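# Push the utility cart into the yellow taped bay

## Task

Move the utility cart so it sits parked in the yellow bay: each of its four wheels must be fully within the taped outline, none touching the tape itself. Whatever load the cart carries must remain on it, with no part overhanging its edges. The robot must not tip over or finish leaning, or the task fails. The cart must stay parked by itself; if only the robot is holding it in position at the end, it does not count.

## Robot and tools

Robot: a Hello Robot Stretch 4, about 1.6 m tall, with a single arm. It has an omni-wheel base (rim within 0.23 m of the base origin), a lift on a mast, an arm that telescopes forward, a three-joint wrist and a two-finger gripper. Cameras: head_camera, head_left_camera, head_right_camera, wrist_camera.

Frames: the base frame sits on the floor under the base centre, with x forward, y left and z up. hand_pose is reported in this frame and marks a point between the open fingertips; its printed value may be slightly wrong. The odometry frame is the base frame as it was at the start of the scene. base_odometry comes from wheel turns only, so slipping is counted as movement. Heading runs from -3.142 to 3.142 and is positive to the left.

Tool execute_actions: takes actions, a list holding either one action or none (none just returns the state and images), plus an optional cameras list (names above or "all"; left out or null means all, [] means none). An action may contain base, joints or both, with optional pace and contact_limits. Alternatively it contains only end_of_arm: "enable_torque", which turns limp wrist or gripper motors back on so they hold their current position.
- base: exactly one relative offset measured from the base's last reported position. translate_m drives straight, forward positive, -2 to 2 m. strafe_m moves sideways, left positive, -2 to 2 m. rotate_rad turns on the spot, counter-clockwise positive, -3.2 to 3.2 rad.
- joints: absolute targets given by name. lift_m 0 to 1.2 m. arm_m 0 to 0.55 m of extension. wrist_yaw_rad -1.134 to 4.276 (0 is forward, positive turns left, 3.14 is folded back, and above 3.4 the arm may get in the way). wrist_pitch_rad -1.117 to 4.259 (0 is level, 1.57 points down). wrist_roll_rad -1.117 to 4.259 (positive turns clockwise as seen from behind). gripper_m -0.038 to 0.141, the fingertip gap; values below 0 press the fingers together. Targets outside a range get clipped, and the result reports it. Any other invalid value or unknown key causes the whole call to be refused, and nothing moves.
- pace: "slow", "default", "fast" or "max". The base reaches 0.1/0.3/0.4/0.6 m/s and 1/2/3/4 rad/s at these paces, with further caps when the lift is above 0.2 m (down to 0.3 m/s and 1 rad/s at 1.2 m).
- contact_limits: only the key arm_m is allowed, from 0 (gentlest) to 0.75 (firmest); the default is 0.5.
All motions in an action start together. A single action may last at most 15 s. Any joint or base motion you leave out may keep pushing toward its earlier target without showing it.

Tool wait: seconds from 0 to 10. It issues no commands and returns the state and images. Tool zoom_image: camera plus region [x0,y0,x1,y1] in pixels of that camera's most recent full image, at most 504x504. Tool finished_scene: scene (1 or 2). It ends the scene permanently and reports success. Replying without calling a tool ends every remaining scene.

Result fields: base_status and joint_status report how each motion ended. "done" means the target was reached; for the base this only means the wheels turned the commanded amount. "off_target" means it stopped short and may still be pushing. "contact_stop_at_<key>" means it hit something; lift, arm or wheels then go slack. "limit_stop_at_<name>": limit_stop_at_tilt means a lean above 6 degrees, after which lift, arm and wheels go slack and ignore commands. limit_stop_at_own_body means a self-collision. "torque_fault" means a wrist or gripper motor is limp until enable_torque is sent. "time_out" can also occur. Once a stop is reported, any later calls in that same reply are skipped. on_its_own describes anything not commanded; its "held at" is the target being held. lidar_m: 12 distances in 30-degree sectors, starting straight ahead and going counter-clockwise (4th is left, 7th behind, 10th right). "-" means nothing was seen, or something closer than 0.25 m. It covers roughly 0.15 m up to the robot's height and can miss glass or thin legs. wrist_depth_mm: a 7x7 grid of depths, 100 to 2000 mm. turned_by_wheels vs turned_by_imu: a gap larger than about 0.1 rad indicates slip or a collision, and the heading error is roughly their difference. base_tilt is in degrees, forward/right positive, with about 1.5 degree fixed bias. motor_effort is a percentage with a bracketed peak; it is noisy and has fixed offsets. For the wheels, positive means a turn to the right. The pictures line lists the cameras in the same order as the images.

Suggested sequence: look with the cameras and zoom to find the cart, its load and the yellow tape. To unfold at the start, send lift_m 0.4 and wrist_yaw_rad 0 together. Line up with the cart, then push it gently using the base or the arm, and keep checking the wheel positions against the tape. Finally back away so the cart rests on its own, and check the picture before finishing.

Avoid: fast turns or driving with arm_m above 0.2 under load. Avoid hard or sustained pushes, particularly with the gripper raised or high contact limits, since these risk tipping. Don't press the gripper against things while the base or arm moves (torque fault), knock the cart's load off, or slam into anything. Any time the robot spends moving counts, so keep motions efficient. Loose objects may get nudged briefly now and then. The simulation keeps running while you think.

Each tool is called after "Emit:" as a command line: name --argument value for each argument, lists and objects as JSON in quotes; but a table of rows of numbers goes row by row, as --pt "numbers of a row", without its own name.

## Session

Emit:
execute_actions --actions '[]'

Scene clock: 0.00 s.
base_odometry: x=+0.000 y=+0.000 heading=+0.000 (m, m, rad; odometry frame)
turned_by_wheels: +0.000 (rad since the last result)
turned_by_imu: +0.000 (rad since the last result)
base_tilt: forward=-0.2 right=+0.6 (deg)
lidar_m: 2.61 1.08 1.19 1.46 1.61 1.63 0.79 0.70 0.71 0.87 2.10 2.12
base_status: not commanded
joint_positions: lift_m=+0.244 arm_m=+0.003 wrist_yaw_rad=+3.225 wrist_pitch_rad=+0.010 wrist_roll_rad=+0.003 gripper_m=+0.057
joint_status: not commanded
motor_effort: lift_m=+20 arm_m=+0 wrist_yaw_rad=+1 wrist_pitch_rad=-6 wrist_roll_rad=-1 gripper_m=-4 wheel_0=+0 wheel_1=+0 wheel_2=+0 (%)
hand_pose: x=-0.1210 y=+0.0632 z=+0.4191 quat_wxyz=(-0.041, -0.005, +0.001, +0.999) (m; base frame)
wrist_depth_mm: - - 132 - - 1661 1336 / - - 132 - - 1661 1366 / - 108 133 - - 1661 1397 / - 132 157 - - 1708 1397 / 189 1499 1756 - 1921 1708 1397 / 194 1430 198 1255 1098 1205 1160 / 191 891 946 - 946 842 878
pictures: head_camera, head_left_camera, head_right_camera, wrist_camera
Images, in order (width x height): head_camera 420x560, head_left_camera 420x672, head_right_camera 420x672, wrist_camera 616x392.

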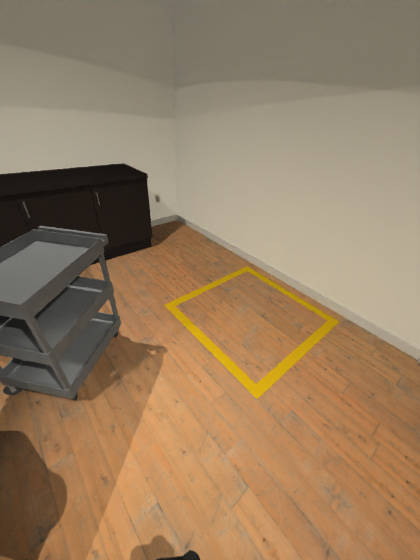

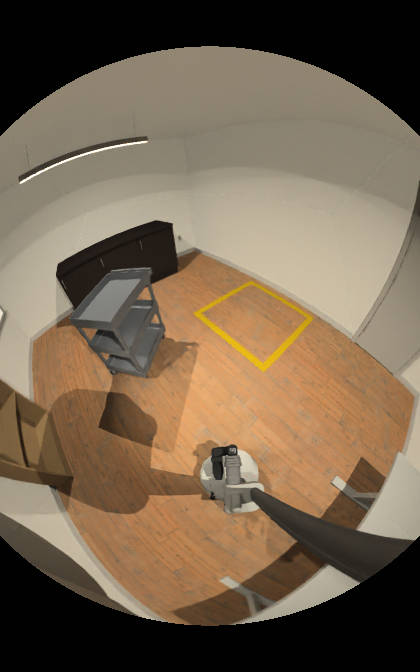

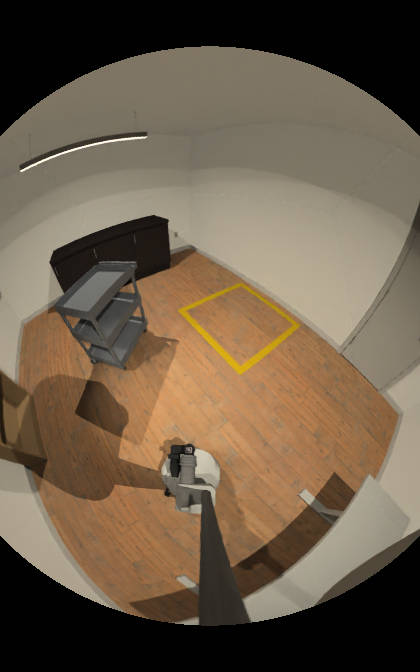

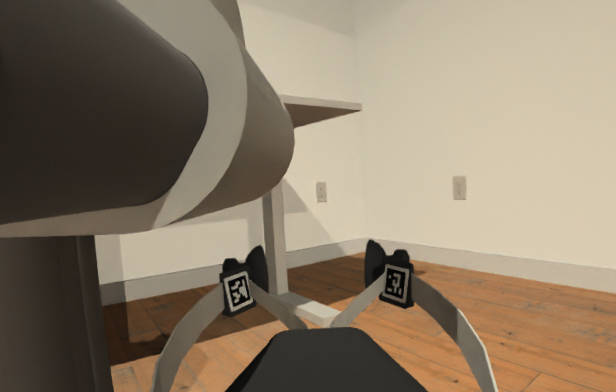

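Emit:
execute_actions --actions '[{"base":{"translate_m":0.48},"joints":{"lift_m":0.3,"wrist_yaw_rad":0,"gripper_m":0.14},"pace":"fast"}]' --cameras '[]'

Emit:
execute_actions --actions '[{"base":{"rotate_rad":0.71},"joints":{"lift_m":0.2,"arm_m":0.18},"pace":"fast"}]' --cameras '["head_camera","wrist_camera"]'

Scene clock: 2.83 s.
base_odometry: x=+0.480 y=+0.000 heading=+0.000 (m, m, rad; odometry frame)
turned_by_wheels: +0.000 (rad since the last result)
turned_by_imu: -0.001 (rad since the last result)
base_tilt: forward=-0.2 right=+0.6 (deg)
lidar_m: 2.23 0.94 0.78 1.77 1.62 1.94 1.22 1.08 1.08 2.00 1.80 1.82
base_status: done
joint_positions: lift_m=+0.300 arm_m=+0.003 wrist_yaw_rad=+0.000 wrist_pitch_rad=+0.010 wrist_roll_rad=+0.003 gripper_m=+0.140
joint_status: all done
motor_effort: lift_m=+26(27) arm_m=+0(0) wrist_yaw_rad=+0(5) wrist_pitch_rad=-7(6) wrist_roll_rad=+0(0) gripper_m=+1(1) wheel_0=-1(6) wheel_1=+0(10) wheel_2=+1(11) (%)
hand_pose: x=+0.4622 y=-0.0873 z=+0.4751 quat_wxyz=(+1.000, +0.002, +0.005, +0.000) (m; base frame)
wrist_depth_mm: - - - - 1921 1576 1336 / - - - - 1983 1576 1366 / 1756 - - - 1983 1576 1336 / 1756 1983 - - 1983 1618 1366 / 1756 1983 - - 1983 1499 1366 / 1576 1430 1281 1397 1281 1229 1281 / 1098 1042 1098 - 1042 960 960
pictures: none
No camera images: the call's "cameras" was empty. Leave "cameras" out to get every camera's image.

Scene clock: 4.20 s.
base_odometry: x=+0.480 y=+0.000 heading=+0.710 (m, m, rad; odometry frame)
turned_by_wheels: +0.710 (rad since the last result)
turned_by_imu: +0.723 (rad since the last result)
base_tilt: forward=-0.2 right=+0.6 (deg)
lidar_m: 0.82 0.78 1.63 1.60 1.59 1.15 1.10 1.17 1.87 1.80 1.89 2.27
base_status: done
joint_positions: lift_m=+0.200 arm_m=+0.179 wrist_yaw_rad=+0.000 wrist_pitch_rad=+0.010 wrist_roll_rad=+0.003 gripper_m=+0.140
joint_status: all done
motor_effort: lift_m=+16(23) arm_m=+7(6) wrist_yaw_rad=+1(1) wrist_pitch_rad=-6(6) wrist_roll_rad=-1(1) gripper_m=+4(1) wheel_0=+0(7) wheel_1=+0(8) wheel_2=+0(7) (%)
hand_pose: x=+0.6382 y=-0.0873 z=+0.3758 quat_wxyz=(+1.000, +0.002, +0.005, +0.000) (m; base frame)
wrist_depth_mm: 759 759 809 - - - - / - - 1921 1863 1921 - - / 410 466 549 668 1863 1863 - / - - 1863 1921 1921 1921 - / - - 1042 1863 1983 1576 1708 / 759 750 559 647 1042 991 1025 / 591 473 549 - 842 778 768
pictures: head_camera, wrist_camera
Images, in order (width x height): head_camera 420x560, wrist_camera 616x392.

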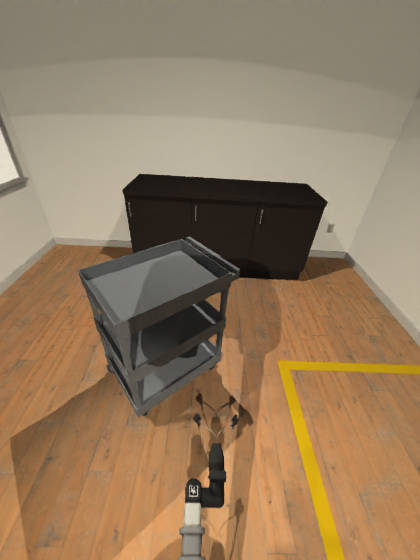

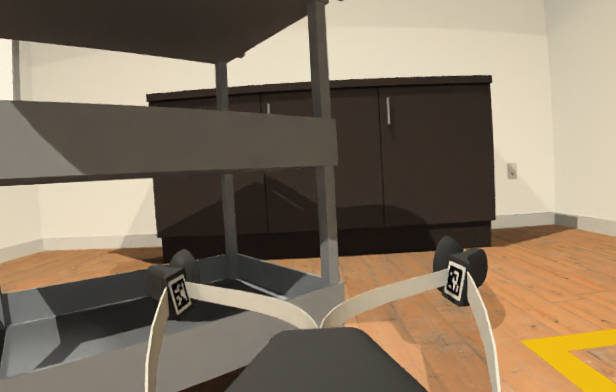

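Emit:
execute_actions --actions '[{"base":{"strafe_m":-0.4},"pace":"fast"}]' --cameras '[]'

Emit:
execute_actions --actions '[{"base":{"rotate_rad":0.305},"pace":"fast"}]' --cameras '[]'

Emit:
execute_actions --actions '[{"base":{"translate_m":0.47},"pace":"fast"}]' --cameras '["head_camera","wrist_camera"]'

Scene clock: 6.63 s.
base_odometry: x=+0.741 y=-0.303 heading=+0.710 (m, m, rad; odometry frame)
turned_by_wheels: +0.000 (rad since the last result)
turned_by_imu: +0.001 (rad since the last result)
base_tilt: forward=-0.2 right=+0.6 (deg)
lidar_m: 1.07 0.99 2.08 2.00 1.60 1.17 1.09 1.96 1.46 1.40 1.47 2.04
base_status: done
joint_positions: lift_m=+0.200 arm_m=+0.179 wrist_yaw_rad=+0.000 wrist_pitch_rad=+0.010 wrist_roll_rad=+0.003 gripper_m=+0.140
joint_status: not commanded
motor_effort: lift_m=+17(17) arm_m=+7(7) wrist_yaw_rad=+1(0) wrist_pitch_rad=-6(5) wrist_roll_rad=+0(0) gripper_m=+0(1) wheel_0=+0(9) wheel_1=+1(10) wheel_2=-1(0) (%)
hand_pose: x=+0.6382 y=-0.0874 z=+0.3758 quat_wxyz=(+1.000, +0.002, +0.005, +0.000) (m; base frame)
wrist_depth_mm: 759 - - - - - 1863 / - 1921 - 1863 - - 1863 / 640 1921 1863 1863 1921 - 1863 / - 1921 1921 1921 1921 - 1921 / - 1921 1921 1921 1983 1576 1756 / 831 683 1060 1118 1042 991 1025 / 627 778 904 - 842 778 768
pictures: none
No camera images: the call's "cameras" was empty. Leave "cameras" out to get every camera's image.

Scene clock: 7.57 s.
base_odometry: x=+0.741 y=-0.303 heading=+1.015 (m, m, rad; odometry frame)
turned_by_wheels: +0.305 (rad since the last result)
turned_by_imu: +0.311 (rad since the last result)
base_tilt: forward=-0.2 right=+0.6 (deg)
lidar_m: 1.02 0.99 1.98 2.31 1.24 1.11 1.92 1.58 1.41 1.41 1.70 2.19
base_status: done
joint_positions: lift_m=+0.200 arm_m=+0.179 wrist_yaw_rad=+0.000 wrist_pitch_rad=+0.010 wrist_roll_rad=+0.003 gripper_m=+0.140
joint_status: not commanded
motor_effort: lift_m=+17(17) arm_m=+7(7) wrist_yaw_rad=+1(0) wrist_pitch_rad=-7(6) wrist_roll_rad=+1(0) gripper_m=+0(0) wheel_0=+0(6) wheel_1=+2(6) wheel_2=+0(6) (%)
hand_pose: x=+0.6382 y=-0.0874 z=+0.3758 quat_wxyz=(+1.000, +0.002, +0.005, +0.000) (m; base frame)
wrist_depth_mm: 759 768 820 - - - - / - - - 1983 1863 1661 1537 / 569 615 676 1921 1863 1661 1576 / - - - 1983 1863 1708 1618 / - - 1138 1863 1921 1576 1661 / 788 621 661 723 1042 976 1025 / 569 715 854 - 842 778 778
pictures: none
No camera images: the call's "cameras" was empty. Leave "cameras" out to get every camera's image.

Scene clock: 10.10 s.
base_odometry: x=+0.989 y=+0.096 heading=+1.015 (m, m, rad; odometry frame)
turned_by_wheels: +0.000 (rad since the last result)
turned_by_imu: -0.001 (rad since the last result)
base_tilt: forward=-0.2 right=+0.6 (deg)
lidar_m: 0.56 0.54 0.63 2.16 1.75 1.56 1.65 1.76 1.56 1.57 1.89 1.74
base_status: done
joint_positions: lift_m=+0.200 arm_m=+0.179 wrist_yaw_rad=+0.000 wrist_pitch_rad=+0.010 wrist_roll_rad=+0.003 gripper_m=+0.140
joint_status: not commanded
motor_effort: lift_m=+17(17) arm_m=+7(7) wrist_yaw_rad=+1(1) wrist_pitch_rad=-6(6) wrist_roll_rad=-2(1) gripper_m=-1(2) wheel_0=-1(6) wheel_1=+1(5) wheel_2=+1(12) (%)
hand_pose: x=+0.6382 y=-0.0874 z=+0.3758 quat_wxyz=(+1.000, +0.002, +0.005, +0.000) (m; base frame)
wrist_depth_mm: 193 208 228 252 1921 1281 1160 / 193 209 229 252 1366 1255 1182 / 197 213 233 260 1366 1281 1182 / - - 1618 268 1366 1308 1205 / - - 1661 1499 1430 1255 1229 / 1281 627 661 259 1042 991 1025 / 574 549 549 - 831 788 778
pictures: head_camera, wrist_camera
Images, in order (width x height): head_camera 420x560, wrist_camera 616x392.

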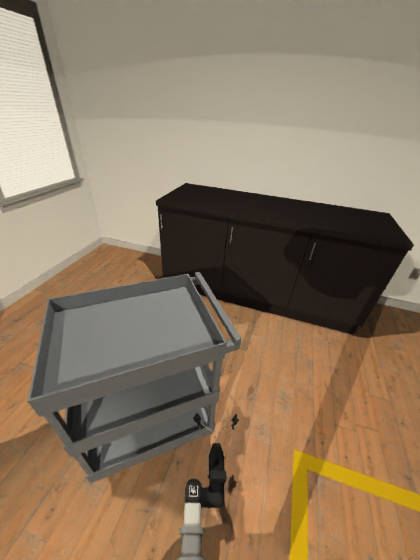

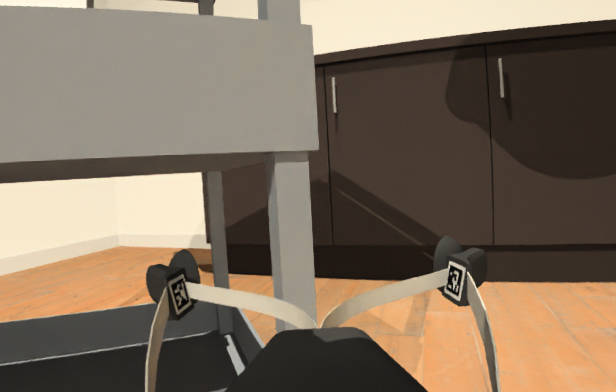

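Emit:
execute_actions --actions '[{"base":{"strafe_m":0.015},"joints":{"arm_m":0.275}}]' --cameras '[]'

Emit:
execute_actions --actions '[{"joints":{"gripper_m":-0.02}}]' --cameras '["wrist_camera"]'

Emit:
execute_actions --actions '[{"base":{"translate_m":-0.65}}]' --cameras '["head_camera","wrist_camera"]'

Emit:
execute_actions --actions '[{"base":{"strafe_m":-0.55}}]'

Scene clock: 11.53 s.
base_odometry: x=+0.976 y=+0.104 heading=+1.015 (m, m, rad; odometry frame)
turned_by_wheels: +0.000 (rad since the last result)
turned_by_imu: +0.000 (rad since the last result)
base_tilt: forward=-0.2 right=+0.7 (deg)
lidar_m: 0.54 0.55 0.64 2.14 1.78 1.55 1.61 1.78 1.57 1.58 1.90 1.76
base_status: done
joint_positions: lift_m=+0.200 arm_m=+0.274 wrist_yaw_rad=+0.000 wrist_pitch_rad=+0.010 wrist_roll_rad=+0.003 gripper_m=+0.140
joint_status: all done
motor_effort: lift_m=+17(17) arm_m=+7(9) wrist_yaw_rad=+1(1) wrist_pitch_rad=-6(6) wrist_roll_rad=-3(0) gripper_m=+1(2) wheel_0=+0(6) wheel_1=+0(4) wheel_2=+0(2) (%)
hand_pose: x=+0.7331 y=-0.0874 z=+0.3758 quat_wxyz=(+1.000, +0.002, +0.005, +0.000) (m; base frame)
wrist_depth_mm: 115 125 136 150 1756 1182 1098 / 116 125 137 151 1281 1182 1118 / 121 138 159 158 1281 1182 1098 / - - 1499 163 1281 1205 1118 / - - 1537 164 1336 1205 1182 / 1255 1160 569 163 1025 991 1025 / 500 530 549 - 842 788 778
pictures: none
No camera images: the call's "cameras" was empty. Leave "cameras" out to get every camera's image.

Scene clock: 14.03 s.
base_odometry: x=+0.976 y=+0.104 heading=+1.015 (m, m, rad; odometry frame)
turned_by_wheels: +0.000 (rad since the last result)
turned_by_imu: +0.001 (rad since the last result)
base_tilt: forward=-0.2 right=+0.5 (deg)
lidar_m: 0.55 0.55 0.62 2.14 1.75 1.56 1.62 1.78 1.57 1.58 1.90 1.75
base_status: not commanded
joint_positions: lift_m=+0.200 arm_m=+0.274 wrist_yaw_rad=+0.000 wrist_pitch_rad=+0.010 wrist_roll_rad=+0.003 gripper_m=-0.020
joint_status: all done
motor_effort: lift_m=+17(17) arm_m=+6(7) wrist_yaw_rad=+0(0) wrist_pitch_rad=-6(6) wrist_roll_rad=+0(2) gripper_m=-10(8) wheel_0=+0(0) wheel_1=+0(0) wheel_2=-1(1) (%)
hand_pose: x=+0.7333 y=-0.0873 z=+0.3758 quat_wxyz=(+1.000, +0.002, +0.005, +0.000) (m; base frame)
wrist_depth_mm: 115 124 136 150 1808 1160 1098 / 116 125 137 151 1255 1160 1098 / 120 137 158 158 1308 1205 1138 / - - 1499 163 1308 1205 1138 / - - 1618 164 1336 1255 1160 / 1281 1255 182 164 183 1098 1042 / 496 517 549 - 854 741 768
pictures: wrist_camera
Images, in order (width x height): wrist_camera 616x392.

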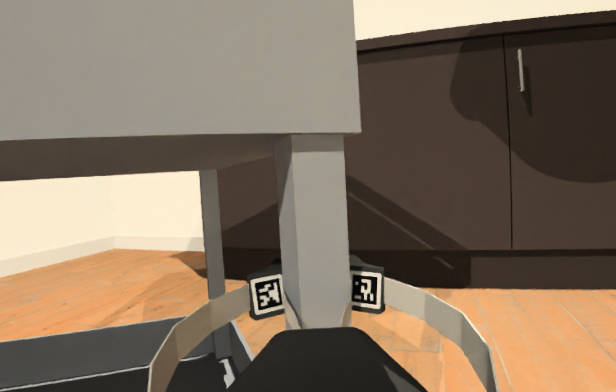

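Scene clock: 17.70 s.
base_odometry: x=+0.633 y=-0.449 heading=+1.015 (m, m, rad; odometry frame)
turned_by_wheels: +0.000 (rad since the last result)
turned_by_imu: +0.006 (rad since the last result)
base_tilt: forward=-0.2 right=+0.6 (deg)
lidar_m: 0.62 0.84 2.06 1.72 1.06 0.90 1.75 1.52 1.37 1.36 1.66 0.69
base_status: done
joint_positions: lift_m=+0.200 arm_m=+0.275 wrist_yaw_rad=-0.001 wrist_pitch_rad=+0.010 wrist_roll_rad=+0.003 gripper_m=-0.020
joint_status: not commanded
motor_effort: lift_m=+17(17) arm_m=+2(7) wrist_yaw_rad=+4(24) wrist_pitch_rad=-6(8) wrist_roll_rad=+0(1) gripper_m=-8(13) wheel_0=-1(4) wheel_1=+0(5) wheel_2=+0(12) (%)
hand_pose: x=+0.7339 y=-0.0877 z=+0.3757 quat_wxyz=(+1.000, +0.002, +0.005, +0.000) (m; base frame)
wrist_depth_mm: - 211 179 161 535 - - / 254 213 181 162 270 1756 - / 258 221 191 170 312 1756 1708 / - - - 173 1983 1808 1708 / - - - 175 1983 1808 1756 / 1281 732 676 175 187 1060 1025 / 569 554 554 - 521 741 768
pictures: head_camera, wrist_camera
Images, in order (width x height): head_camera 420x560, wrist_camera 616x392.

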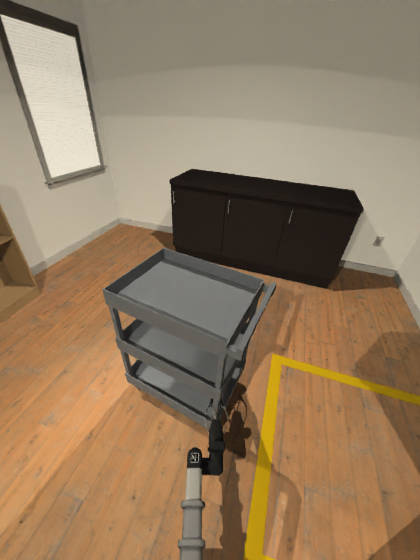

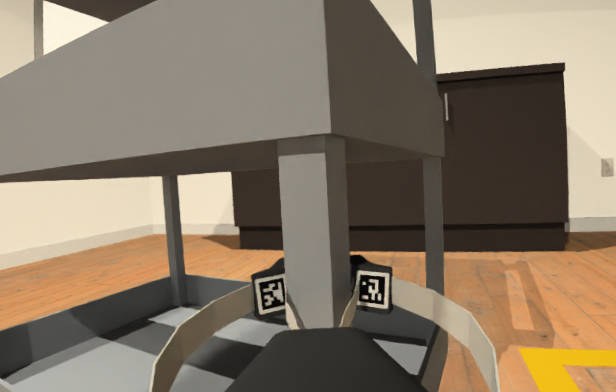

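Scene clock: 20.87 s.
base_odometry: x=+1.101 y=-0.738 heading=+1.016 (m, m, rad; odometry frame)
turned_by_wheels: +0.001 (rad since the last result)
turned_by_imu: +0.006 (rad since the last result)
base_tilt: forward=-0.2 right=+0.6 (deg)
lidar_m: 0.56 0.55 0.62 2.04 1.28 1.47 1.48 0.95 0.83 0.85 1.03 2.00
base_status: done
joint_positions: lift_m=+0.200 arm_m=+0.275 wrist_yaw_rad=+0.005 wrist_pitch_rad=+0.010 wrist_roll_rad=+0.003 gripper_m=-0.020
joint_status: not commanded
motor_effort: lift_m=+17(17) arm_m=+3(2) wrist_yaw_rad=-11(30) wrist_pitch_rad=-7(6) wrist_roll_rad=+1(1) gripper_m=-8(9) wheel_0=+2(15) wheel_1=+1(4) wheel_2=+3(9) (%)
hand_pose: x=+0.7343 y=-0.0861 z=+0.3758 quat_wxyz=(+1.000, +0.001, +0.005, +0.002) (m; base frame)
wrist_depth_mm: 120 131 144 160 - - 1983 / 121 131 145 161 1708 - 1983 / 125 138 159 168 1708 - - / - - - 174 1756 - - / - - 1983 175 1708 1708 1708 / 1255 1281 185 173 184 1078 1042 / 500 525 549 - 854 750 778
pictures: head_camera, head_left_camera, head_right_camera, wrist_camera
Images, in order (width x height): head_camera 420x560, head_left_camera 420x672, head_right_camera 420x672, wrist_camera 616x392.

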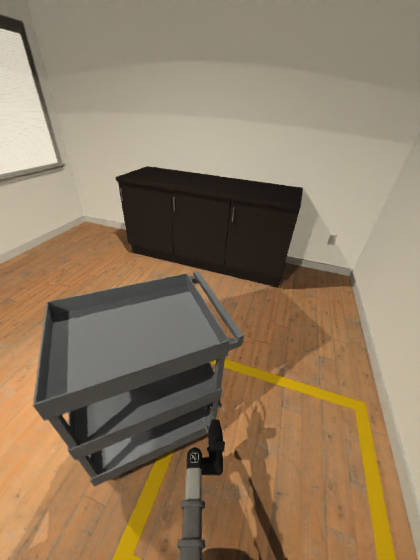

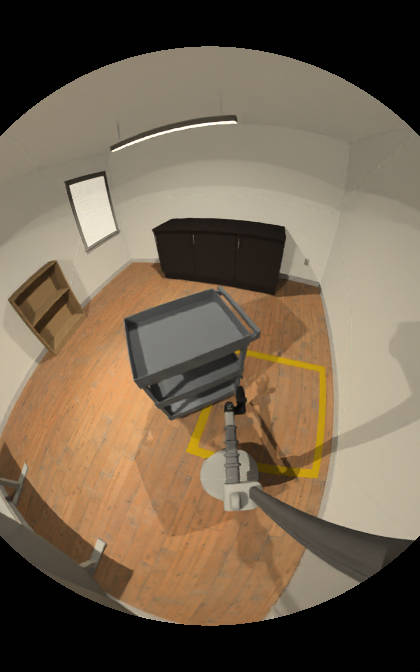

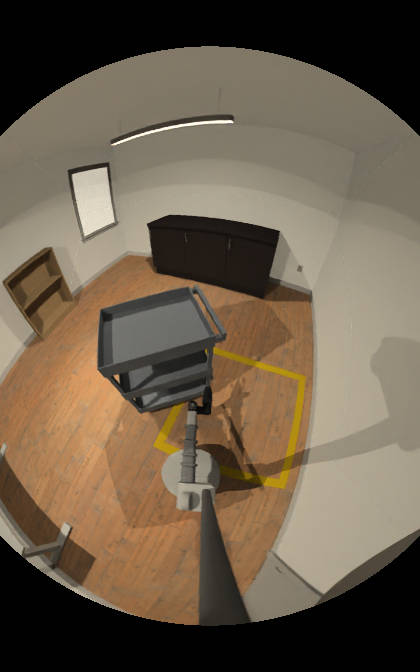

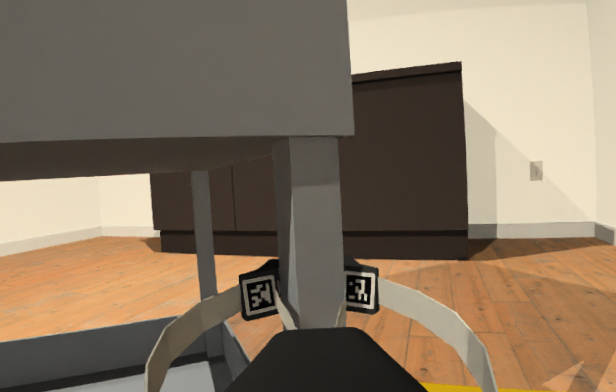

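Emit:
execute_actions --actions '[{"base":{"translate_m":-0.2}}]' --cameras '[]'

Emit:
execute_actions --actions '[{"base":{"strafe_m":-0.42},"joints":{"arm_m":0.15},"pace":"slow"}]'

Scene clock: 23.10 s.
base_odometry: x=+0.995 y=-0.908 heading=+1.015 (m, m, rad; odometry frame)
turned_by_wheels: -0.001 (rad since the last result)
turned_by_imu: +0.001 (rad since the last result)
base_tilt: forward=-0.2 right=+0.7 (deg)
lidar_m: 0.63 0.65 2.65 1.73 1.16 1.52 1.37 0.85 0.78 0.78 0.96 1.82
base_status: done
joint_positions: lift_m=+0.200 arm_m=+0.275 wrist_yaw_rad=-0.002 wrist_pitch_rad=+0.010 wrist_roll_rad=+0.003 gripper_m=-0.020
joint_status: not commanded
motor_effort: lift_m=+17(18) arm_m=+2(2) wrist_yaw_rad=+7(14) wrist_pitch_rad=-6(6) wrist_roll_rad=-2(1) gripper_m=-7(10) wheel_0=-3(6) wheel_1=-1(8) wheel_2=-4(11) (%)
hand_pose: x=+0.7337 y=-0.0881 z=+0.3758 quat_wxyz=(+1.000, +0.001, +0.005, -0.001) (m; base frame)
wrist_depth_mm: 150 153 157 161 - - - / 151 154 158 162 1921 - - / 152 157 161 169 1863 - - / - - - 172 1921 - - / - - - 174 1983 1863 1708 / 1255 1255 615 174 182 1078 1042 / 585 554 549 - 842 759 768
pictures: none
No camera images: the call's "cameras" was empty. Leave "cameras" out to get every camera's image.

Scene clock: 28.43 s.
base_odometry: x=+1.352 y=-1.130 heading=+1.016 (m, m, rad; odometry frame)
turned_by_wheels: +0.001 (rad since the last result)
turned_by_imu: +0.005 (rad since the last result)
base_tilt: forward=-0.2 right=+0.5 (deg)
lidar_m: 0.46 0.45 0.52 1.96 1.52 1.86 0.70 0.44 0.38 0.38 0.47 0.59
base_status: done
joint_positions: lift_m=+0.200 arm_m=+0.151 wrist_yaw_rad=+0.005 wrist_pitch_rad=+0.010 wrist_roll_rad=+0.003 gripper_m=-0.020
joint_status: all done
motor_effort: lift_m=+16(17) arm_m=-6(7) wrist_yaw_rad=-12(41) wrist_pitch_rad=-6(6) wrist_roll_rad=+1(1) gripper_m=-6(8) wheel_0=+5(14) wheel_1=+1(5) wheel_2=+1(10) (%)
hand_pose: x=+0.6109 y=-0.0860 z=+0.3757 quat_wxyz=(+1.000, +0.002, +0.005, +0.002) (m; base frame)
wrist_depth_mm: 126 135 147 160 - - 1182 / 127 136 148 161 - - 1255 / 131 141 157 168 - - 1281 / - - - 173 - - 1308 / - - - 175 1983 1863 1336 / 1255 1255 185 173 184 1078 1025 / 512 535 549 - 842 741 768
pictures: head_camera, head_left_camera, head_right_camera, wrist_camera
Images, in order (width x height): head_camera 420x560, head_left_camera 420x672, head_right_camera 420x672, wrist_camera 616x392.

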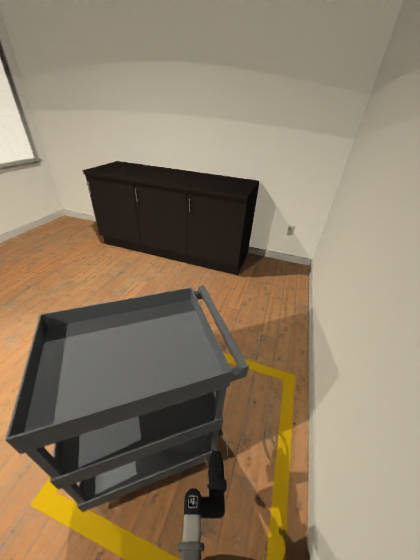

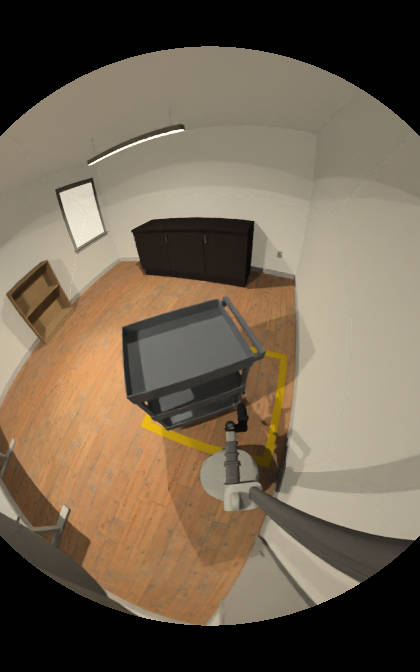

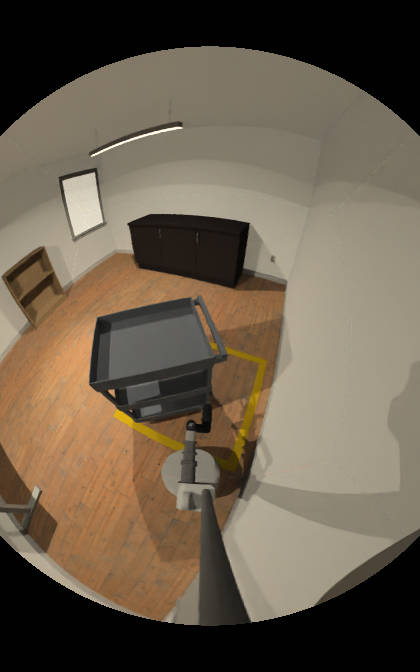

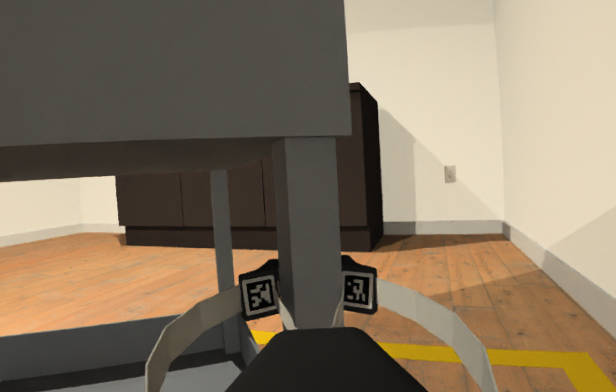

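Emit:
execute_actions --actions '[{"base":{"translate_m":-0.1}}]' --cameras '[]'

Emit:
execute_actions --actions '[{"base":{"rotate_rad":-0.2},"pace":"slow"}]' --cameras '["head_camera"]'

Emit:
execute_actions --actions '[{"base":{"translate_m":-0.12}}]'

Scene clock: 30.07 s.
base_odometry: x=+1.299 y=-1.215 heading=+1.015 (m, m, rad; odometry frame)
turned_by_wheels: +0.000 (rad since the last result)
turned_by_imu: +0.000 (rad since the last result)
base_tilt: forward=-0.2 right=+0.7 (deg)
lidar_m: 0.49 0.50 0.62 1.73 1.48 1.75 0.63 0.41 0.34 0.34 0.46 0.55
base_status: done
joint_positions: lift_m=+0.200 arm_m=+0.151 wrist_yaw_rad=-0.002 wrist_pitch_rad=+0.010 wrist_roll_rad=+0.003 gripper_m=-0.020
joint_status: not commanded
motor_effort: lift_m=+17(17) arm_m=-6(6) wrist_yaw_rad=+8(15) wrist_pitch_rad=-7(6) wrist_roll_rad=-2(0) gripper_m=-10(9) wheel_0=-2(5) wheel_1=+0(3) wheel_2=-2(11) (%)
hand_pose: x=+0.6103 y=-0.0881 z=+0.3757 quat_wxyz=(+1.000, +0.002, +0.005, -0.001) (m; base frame)
wrist_depth_mm: 140 146 153 160 - - 1060 / 141 147 154 161 - - 1098 / 144 150 157 168 - - 1138 / - - - 172 - - 1160 / - - - 174 - 1808 1182 / 1281 1281 615 174 183 1078 960 / 554 554 549 - 831 750 778
pictures: none
No camera images: the call's "cameras" was empty. Leave "cameras" out to get every camera's image.

Scene clock: 32.10 s.
base_odometry: x=+1.299 y=-1.215 heading=+0.816 (m, m, rad; odometry frame)
turned_by_wheels: -0.199 (rad since the last result)
turned_by_imu: -0.201 (rad since the last result)
base_tilt: forward=-0.3 right=+0.6 (deg)
lidar_m: 0.44 0.44 0.48 2.52 1.48 1.80 0.94 0.47 0.34 0.34 0.39 0.58
base_status: done
joint_positions: lift_m=+0.200 arm_m=+0.151 wrist_yaw_rad=+0.001 wrist_pitch_rad=+0.010 wrist_roll_rad=+0.003 gripper_m=-0.020
joint_status: not commanded
motor_effort: lift_m=+17(17) arm_m=-6(6) wrist_yaw_rad=-2(63) wrist_pitch_rad=-7(7) wrist_roll_rad=-1(0) gripper_m=-9(12) wheel_0=+4(16) wheel_1=+2(7) wheel_2=+3(15) (%)
hand_pose: x=+0.6105 y=-0.0871 z=+0.3757 quat_wxyz=(+1.000, +0.002, +0.005, +0.001) (m; base frame)
wrist_depth_mm: 117 127 140 156 - 866 569 / 118 128 141 156 - 904 574 / 121 135 156 164 - 917 585 / - - - 169 - 946 597 / - - - 171 1921 960 597 / 1281 1255 183 168 185 842 597 / 500 517 549 - 842 732 585
pictures: head_camera
Images, in order (width x height): head_camera 420x560.

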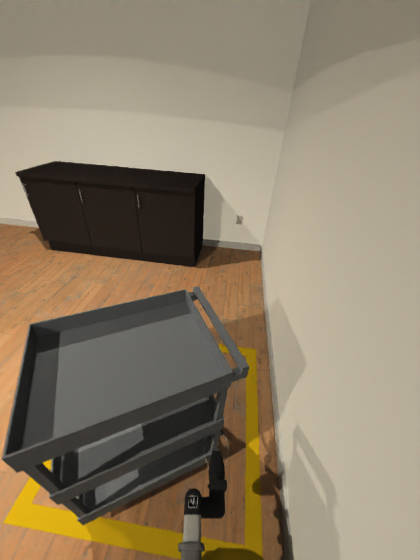

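Scene clock: 33.77 s.
base_odometry: x=+1.217 y=-1.302 heading=+0.816 (m, m, rad; odometry frame)
turned_by_wheels: +0.000 (rad since the last result)
turned_by_imu: +0.001 (rad since the last result)
base_tilt: forward=-0.2 right=+0.6 (deg)
lidar_m: 0.48 0.49 0.59 2.22 1.41 1.65 0.88 0.39 0.34 0.33 0.37 0.57
base_status: done
joint_positions: lift_m=+0.200 arm_m=+0.151 wrist_yaw_rad=-0.002 wrist_pitch_rad=+0.010 wrist_roll_rad=+0.003 gripper_m=-0.020
joint_status: not commanded
motor_effort: lift_m=+17(17) arm_m=-5(6) wrist_yaw_rad=+7(10) wrist_pitch_rad=-5(7) wrist_roll_rad=-1(0) gripper_m=-9(12) wheel_0=-3(5) wheel_1=+0(7) wheel_2=-1(12) (%)
hand_pose: x=+0.6102 y=-0.0880 z=+0.3757 quat_wxyz=(+1.000, +0.002, +0.005, -0.001) (m; base frame)
wrist_depth_mm: 131 137 145 154 - 820 539 / 132 138 146 154 - 842 535 / 135 142 156 162 - 866 554 / - - - 165 - 878 559 / - - - 167 1756 917 564 / 1281 1255 591 167 183 788 569 / 539 554 554 - 854 715 580
pictures: head_camera, head_left_camera, head_right_camera, wrist_camera
Images, in order (width x height): head_camera 420x560, head_left_camera 420x672, head_right_camera 420x672, wrist_camera 616x392.

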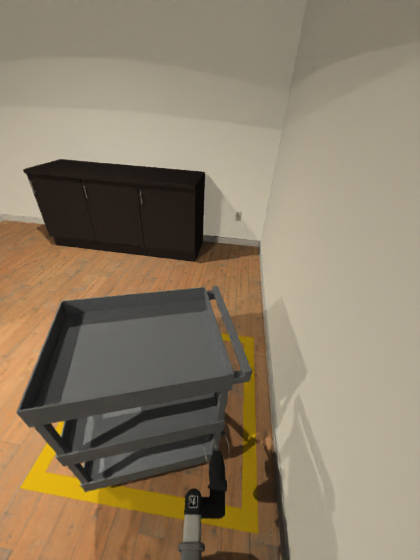

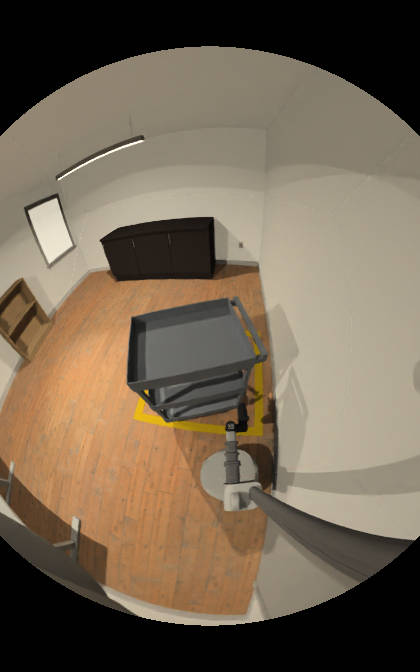

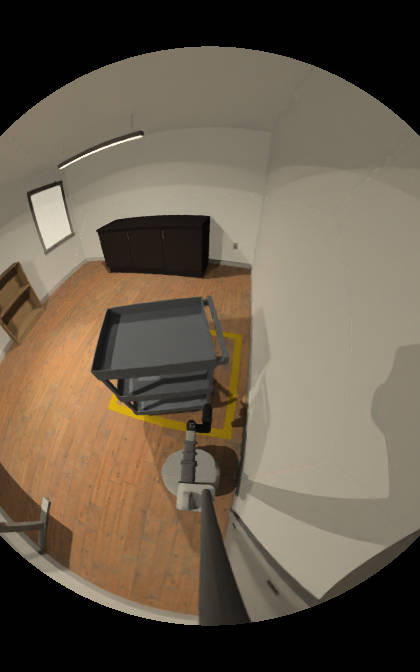

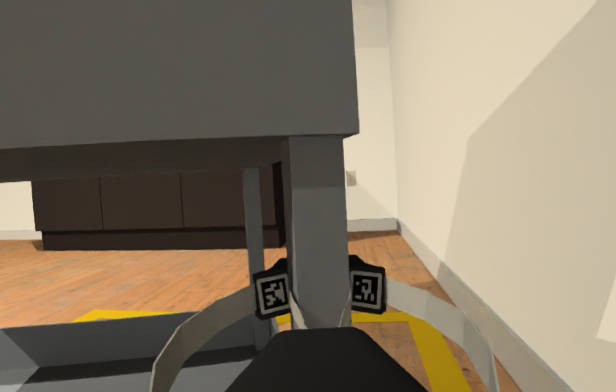

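Release, then nudge the left end inward via the middle shelf's rim.

Emit:
execute_actions --actions '[{"joints":{"gripper_m":0.07}}]' --cameras '[]'

Emit:
execute_actions --actions '[{"base":{"translate_m":-0.12},"joints":{"arm_m":0.005}}]' --cameras '[]'

Emit:
execute_actions --actions '[{"base":{"strafe_m":0.45},"joints":{"lift_m":0.3,"gripper_m":0},"pace":"fast"}]'

Scene clock: 35.63 s.
base_odometry: x=+1.217 y=-1.302 heading=+0.816 (m, m, rad; odometry frame)
turned_by_wheels: +0.000 (rad since the last result)
turned_by_imu: +0.001 (rad since the last result)
base_tilt: forward=-0.2 right=+0.6 (deg)
lidar_m: 0.48 0.48 0.60 2.21 1.43 1.64 0.87 0.40 0.33 0.33 0.38 0.54
base_status: not commanded
joint_positions: lift_m=+0.200 arm_m=+0.151 wrist_yaw_rad=+0.000 wrist_pitch_rad=+0.010 wrist_roll_rad=+0.003 gripper_m=+0.070
joint_status: all done
motor_effort: lift_m=+17(17) arm_m=-6(6) wrist_yaw_rad=+3(10) wrist_pitch_rad=-7(7) wrist_roll_rad=-2(1) gripper_m=+0(10) wheel_0=-2(3) wheel_1=-1(0) wheel_2=+0(0) (%)
hand_pose: x=+0.6103 y=-0.0875 z=+0.3757 quat_wxyz=(+1.000, +0.002, +0.005, +0.000) (m; base frame)
wrist_depth_mm: 133 139 147 156 - 809 549 / 133 140 148 156 - 842 539 / 136 143 156 163 - 866 559 / - - - 167 - 904 559 / - - - 170 1576 917 569 / 1281 1255 591 168 976 788 569 / 544 549 549 - 842 732 580
pictures: none
No camera images: the call's "cameras" was empty. Leave "cameras" out to get every camera's image.

Scene clock: 37.30 s.
base_odometry: x=+1.135 y=-1.390 heading=+0.815 (m, m, rad; odometry frame)
turned_by_wheels: +0.000 (rad since the last result)
turned_by_imu: +0.000 (rad since the last result)
base_tilt: forward=-0.2 right=+0.6 (deg)
lidar_m: 0.59 0.60 3.14 1.94 1.34 1.53 0.85 0.41 0.31 0.30 0.35 0.56
base_status: done
joint_positions: lift_m=+0.200 arm_m=+0.006 wrist_yaw_rad=+0.000 wrist_pitch_rad=+0.010 wrist_roll_rad=+0.003 gripper_m=+0.070
joint_status: all done
motor_effort: lift_m=+17(17) arm_m=-7(11) wrist_yaw_rad=+2(2) wrist_pitch_rad=-7(7) wrist_roll_rad=-1(1) gripper_m=-4(0) wheel_0=+0(5) wheel_1=-1(4) wheel_2=-1(8) (%)
hand_pose: x=+0.4656 y=-0.0875 z=+0.3757 quat_wxyz=(+1.000, +0.002, +0.005, +0.000) (m; base frame)
wrist_depth_mm: 759 759 809 - - 732 488 / - - - - - 750 492 / 362 379 404 424 - 778 492 / - - - - - 798 504 / - - - 1618 1576 809 508 / 768 788 683 445 991 741 508 / 591 559 554 - 854 707 525
pictures: none
No camera images: the call's "cameras" was empty. Leave "cameras" out to get every camera's image.

Scene clock: 39.67 s.
base_odometry: x=+0.807 y=-1.081 heading=+0.815 (m, m, rad; odometry frame)
turned_by_wheels: +0.000 (rad since the last result)
turned_by_imu: +0.000 (rad since the last result)
base_tilt: forward=-0.3 right=+0.6 (deg)
lidar_m: 0.52 2.90 2.72 1.73 0.96 1.17 1.44 0.95 0.74 0.74 0.82 0.59
base_status: done
joint_positions: lift_m=+0.300 arm_m=+0.006 wrist_yaw_rad=+0.000 wrist_pitch_rad=+0.010 wrist_roll_rad=+0.003 gripper_m=+0.000
joint_status: all done
motor_effort: lift_m=+26(27) arm_m=-7(7) wrist_yaw_rad=+1(1) wrist_pitch_rad=-7(7) wrist_roll_rad=-1(1) gripper_m=-4(1) wheel_0=+0(11) wheel_1=-2(10) wheel_2=+0(1) (%)
hand_pose: x=+0.4656 y=-0.0875 z=+0.4751 quat_wxyz=(+1.000, +0.002, +0.005, +0.000) (m; base frame)
wrist_depth_mm: - - 544 597 609 609 1160 / - - 732 - - 1618 1229 / - - - - - 1708 1205 / - - 309 325 345 368 392 / - - 310 320 349 1537 1255 / 1618 1576 314 192 182 866 1205 / 1138 1042 324 - 750 654 627
pictures: head_camera, head_left_camera, head_right_camera, wrist_camera
Images, in order (width x height): head_camera 420x560, head_left_camera 420x672, head_right_camera 420x672, wrist_camera 616x392.

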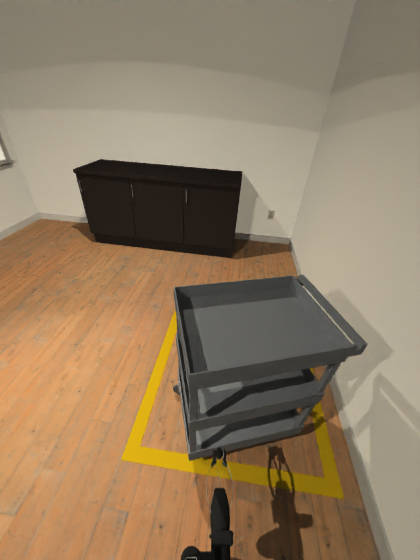

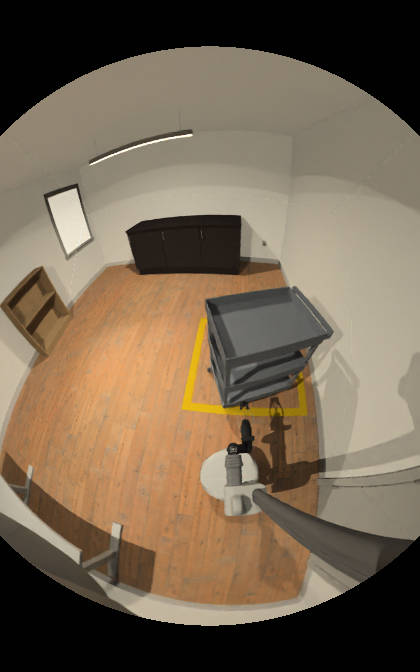

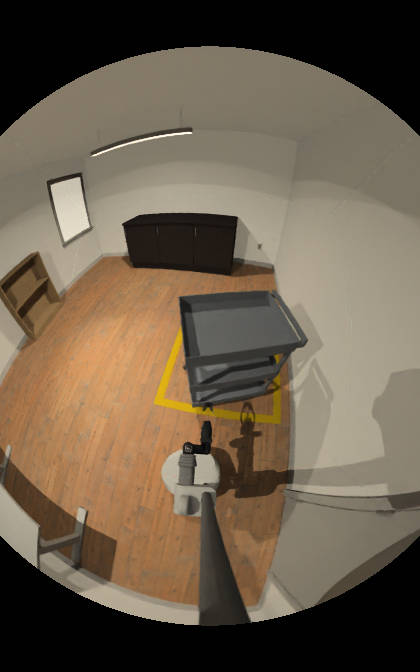

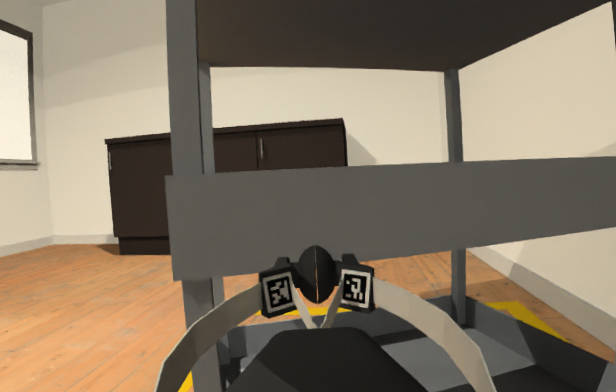

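Likely inside already, but close; nudge for margin.

Emit:
execute_actions --actions '[{"joints":{"arm_m":0.23,"lift_m":0.33},"pace":"slow"}]' --cameras '[]'

Emit:
execute_actions --actions '[{"joints":{"arm_m":0.1},"pace":"fast"}]'

Scene clock: 43.37 s.
base_odometry: x=+0.807 y=-1.081 heading=+0.815 (m, m, rad; odometry frame)
turned_by_wheels: +0.000 (rad since the last result)
turned_by_imu: +0.001 (rad since the last result)
base_tilt: forward=-0.2 right=+0.5 (deg)
lidar_m: 0.65 2.91 2.70 1.73 0.96 1.17 1.47 0.95 0.74 0.75 0.84 0.68
base_status: not commanded
joint_positions: lift_m=+0.330 arm_m=+0.229 wrist_yaw_rad=+0.002 wrist_pitch_rad=+0.009 wrist_roll_rad=+0.003 gripper_m=+0.000
joint_status: all done
motor_effort: lift_m=+27(28) arm_m=+8(16) wrist_yaw_rad=-2(16) wrist_pitch_rad=-5(6) wrist_roll_rad=-1(1) gripper_m=-1(3) wheel_0=+2(3) wheel_1=+0(2) wheel_2=-1(6) (%)
hand_pose: x=+0.6881 y=-0.0870 z=+0.5051 quat_wxyz=(+1.000, +0.002, +0.005, +0.001) (m; base frame)
wrist_depth_mm: - 248 525 525 539 544 569 / - 247 - - - - 1205 / - 246 - - - - 1229 / - 243 668 699 691 691 413 / - 236 237 237 238 238 239 / 1661 240 238 204 182 241 241 / 1182 248 683 - 707 707 668
pictures: none
No camera images: the call's "cameras" was empty. Leave "cameras" out to get every camera's image.

Scene clock: 44.57 s.
base_odometry: x=+0.807 y=-1.081 heading=+0.815 (m, m, rad; odometry frame)
turned_by_wheels: +0.000 (rad since the last result)
turned_by_imu: +0.000 (rad since the last result)
base_tilt: forward=-0.3 right=+0.6 (deg)
lidar_m: 0.66 2.90 2.73 1.72 0.96 1.15 1.44 0.95 0.75 0.73 0.84 0.70
base_status: not commanded
joint_positions: lift_m=+0.330 arm_m=+0.101 wrist_yaw_rad=+0.000 wrist_pitch_rad=+0.010 wrist_roll_rad=+0.003 gripper_m=+0.000
joint_status: all done
motor_effort: lift_m=+26(26) arm_m=-7(8) wrist_yaw_rad=+2(3) wrist_pitch_rad=-6(7) wrist_roll_rad=-1(2) gripper_m=-3(1) wheel_0=+1(2) wheel_1=-1(1) wheel_2=-1(1) (%)
hand_pose: x=+0.5606 y=-0.0875 z=+0.5050 quat_wxyz=(+1.000, +0.002, +0.005, +0.000) (m; base frame)
wrist_depth_mm: - - 477 521 539 539 564 / - - 778 - - 1537 1255 / - - - - - - 1281 / - - 368 820 368 368 368 / - - 366 368 368 370 370 / 1661 1661 366 191 182 1366 1229 / 1182 1118 699 - 809 707 691
pictures: head_camera, head_left_camera, head_right_camera, wrist_camera
Images, in order (width x height): head_camera 420x560, head_left_camera 420x672, head_right_camera 420x672, wrist_camera 616x392.

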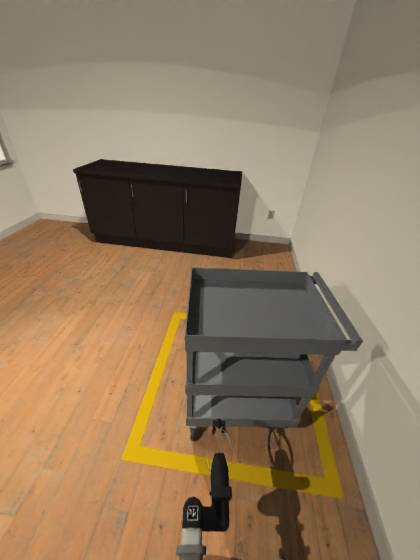

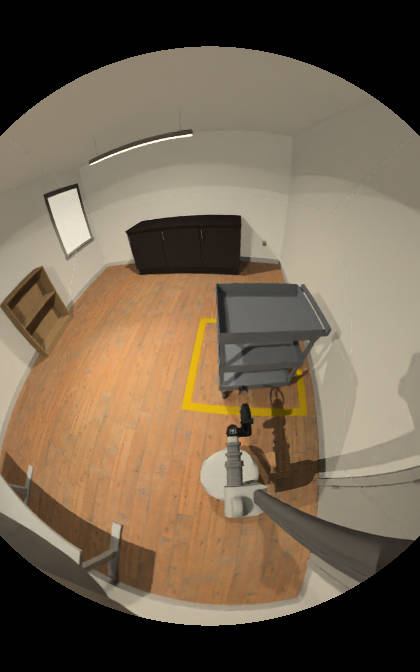

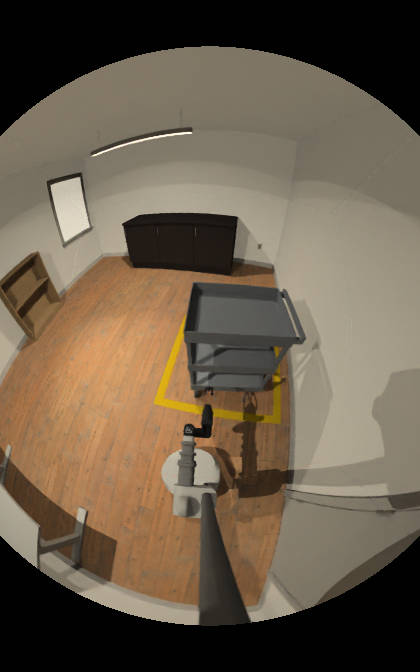

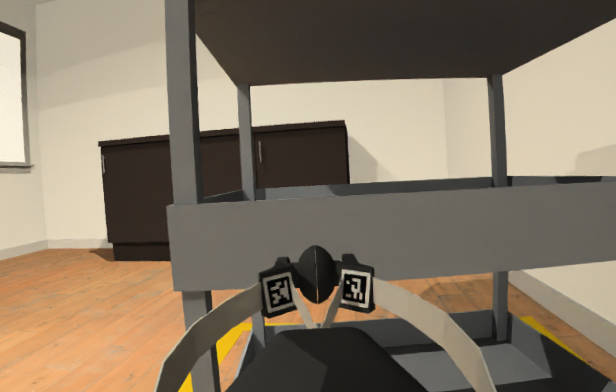

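Emit:
finished_scene --scene 2

The scene is finished: the task was done.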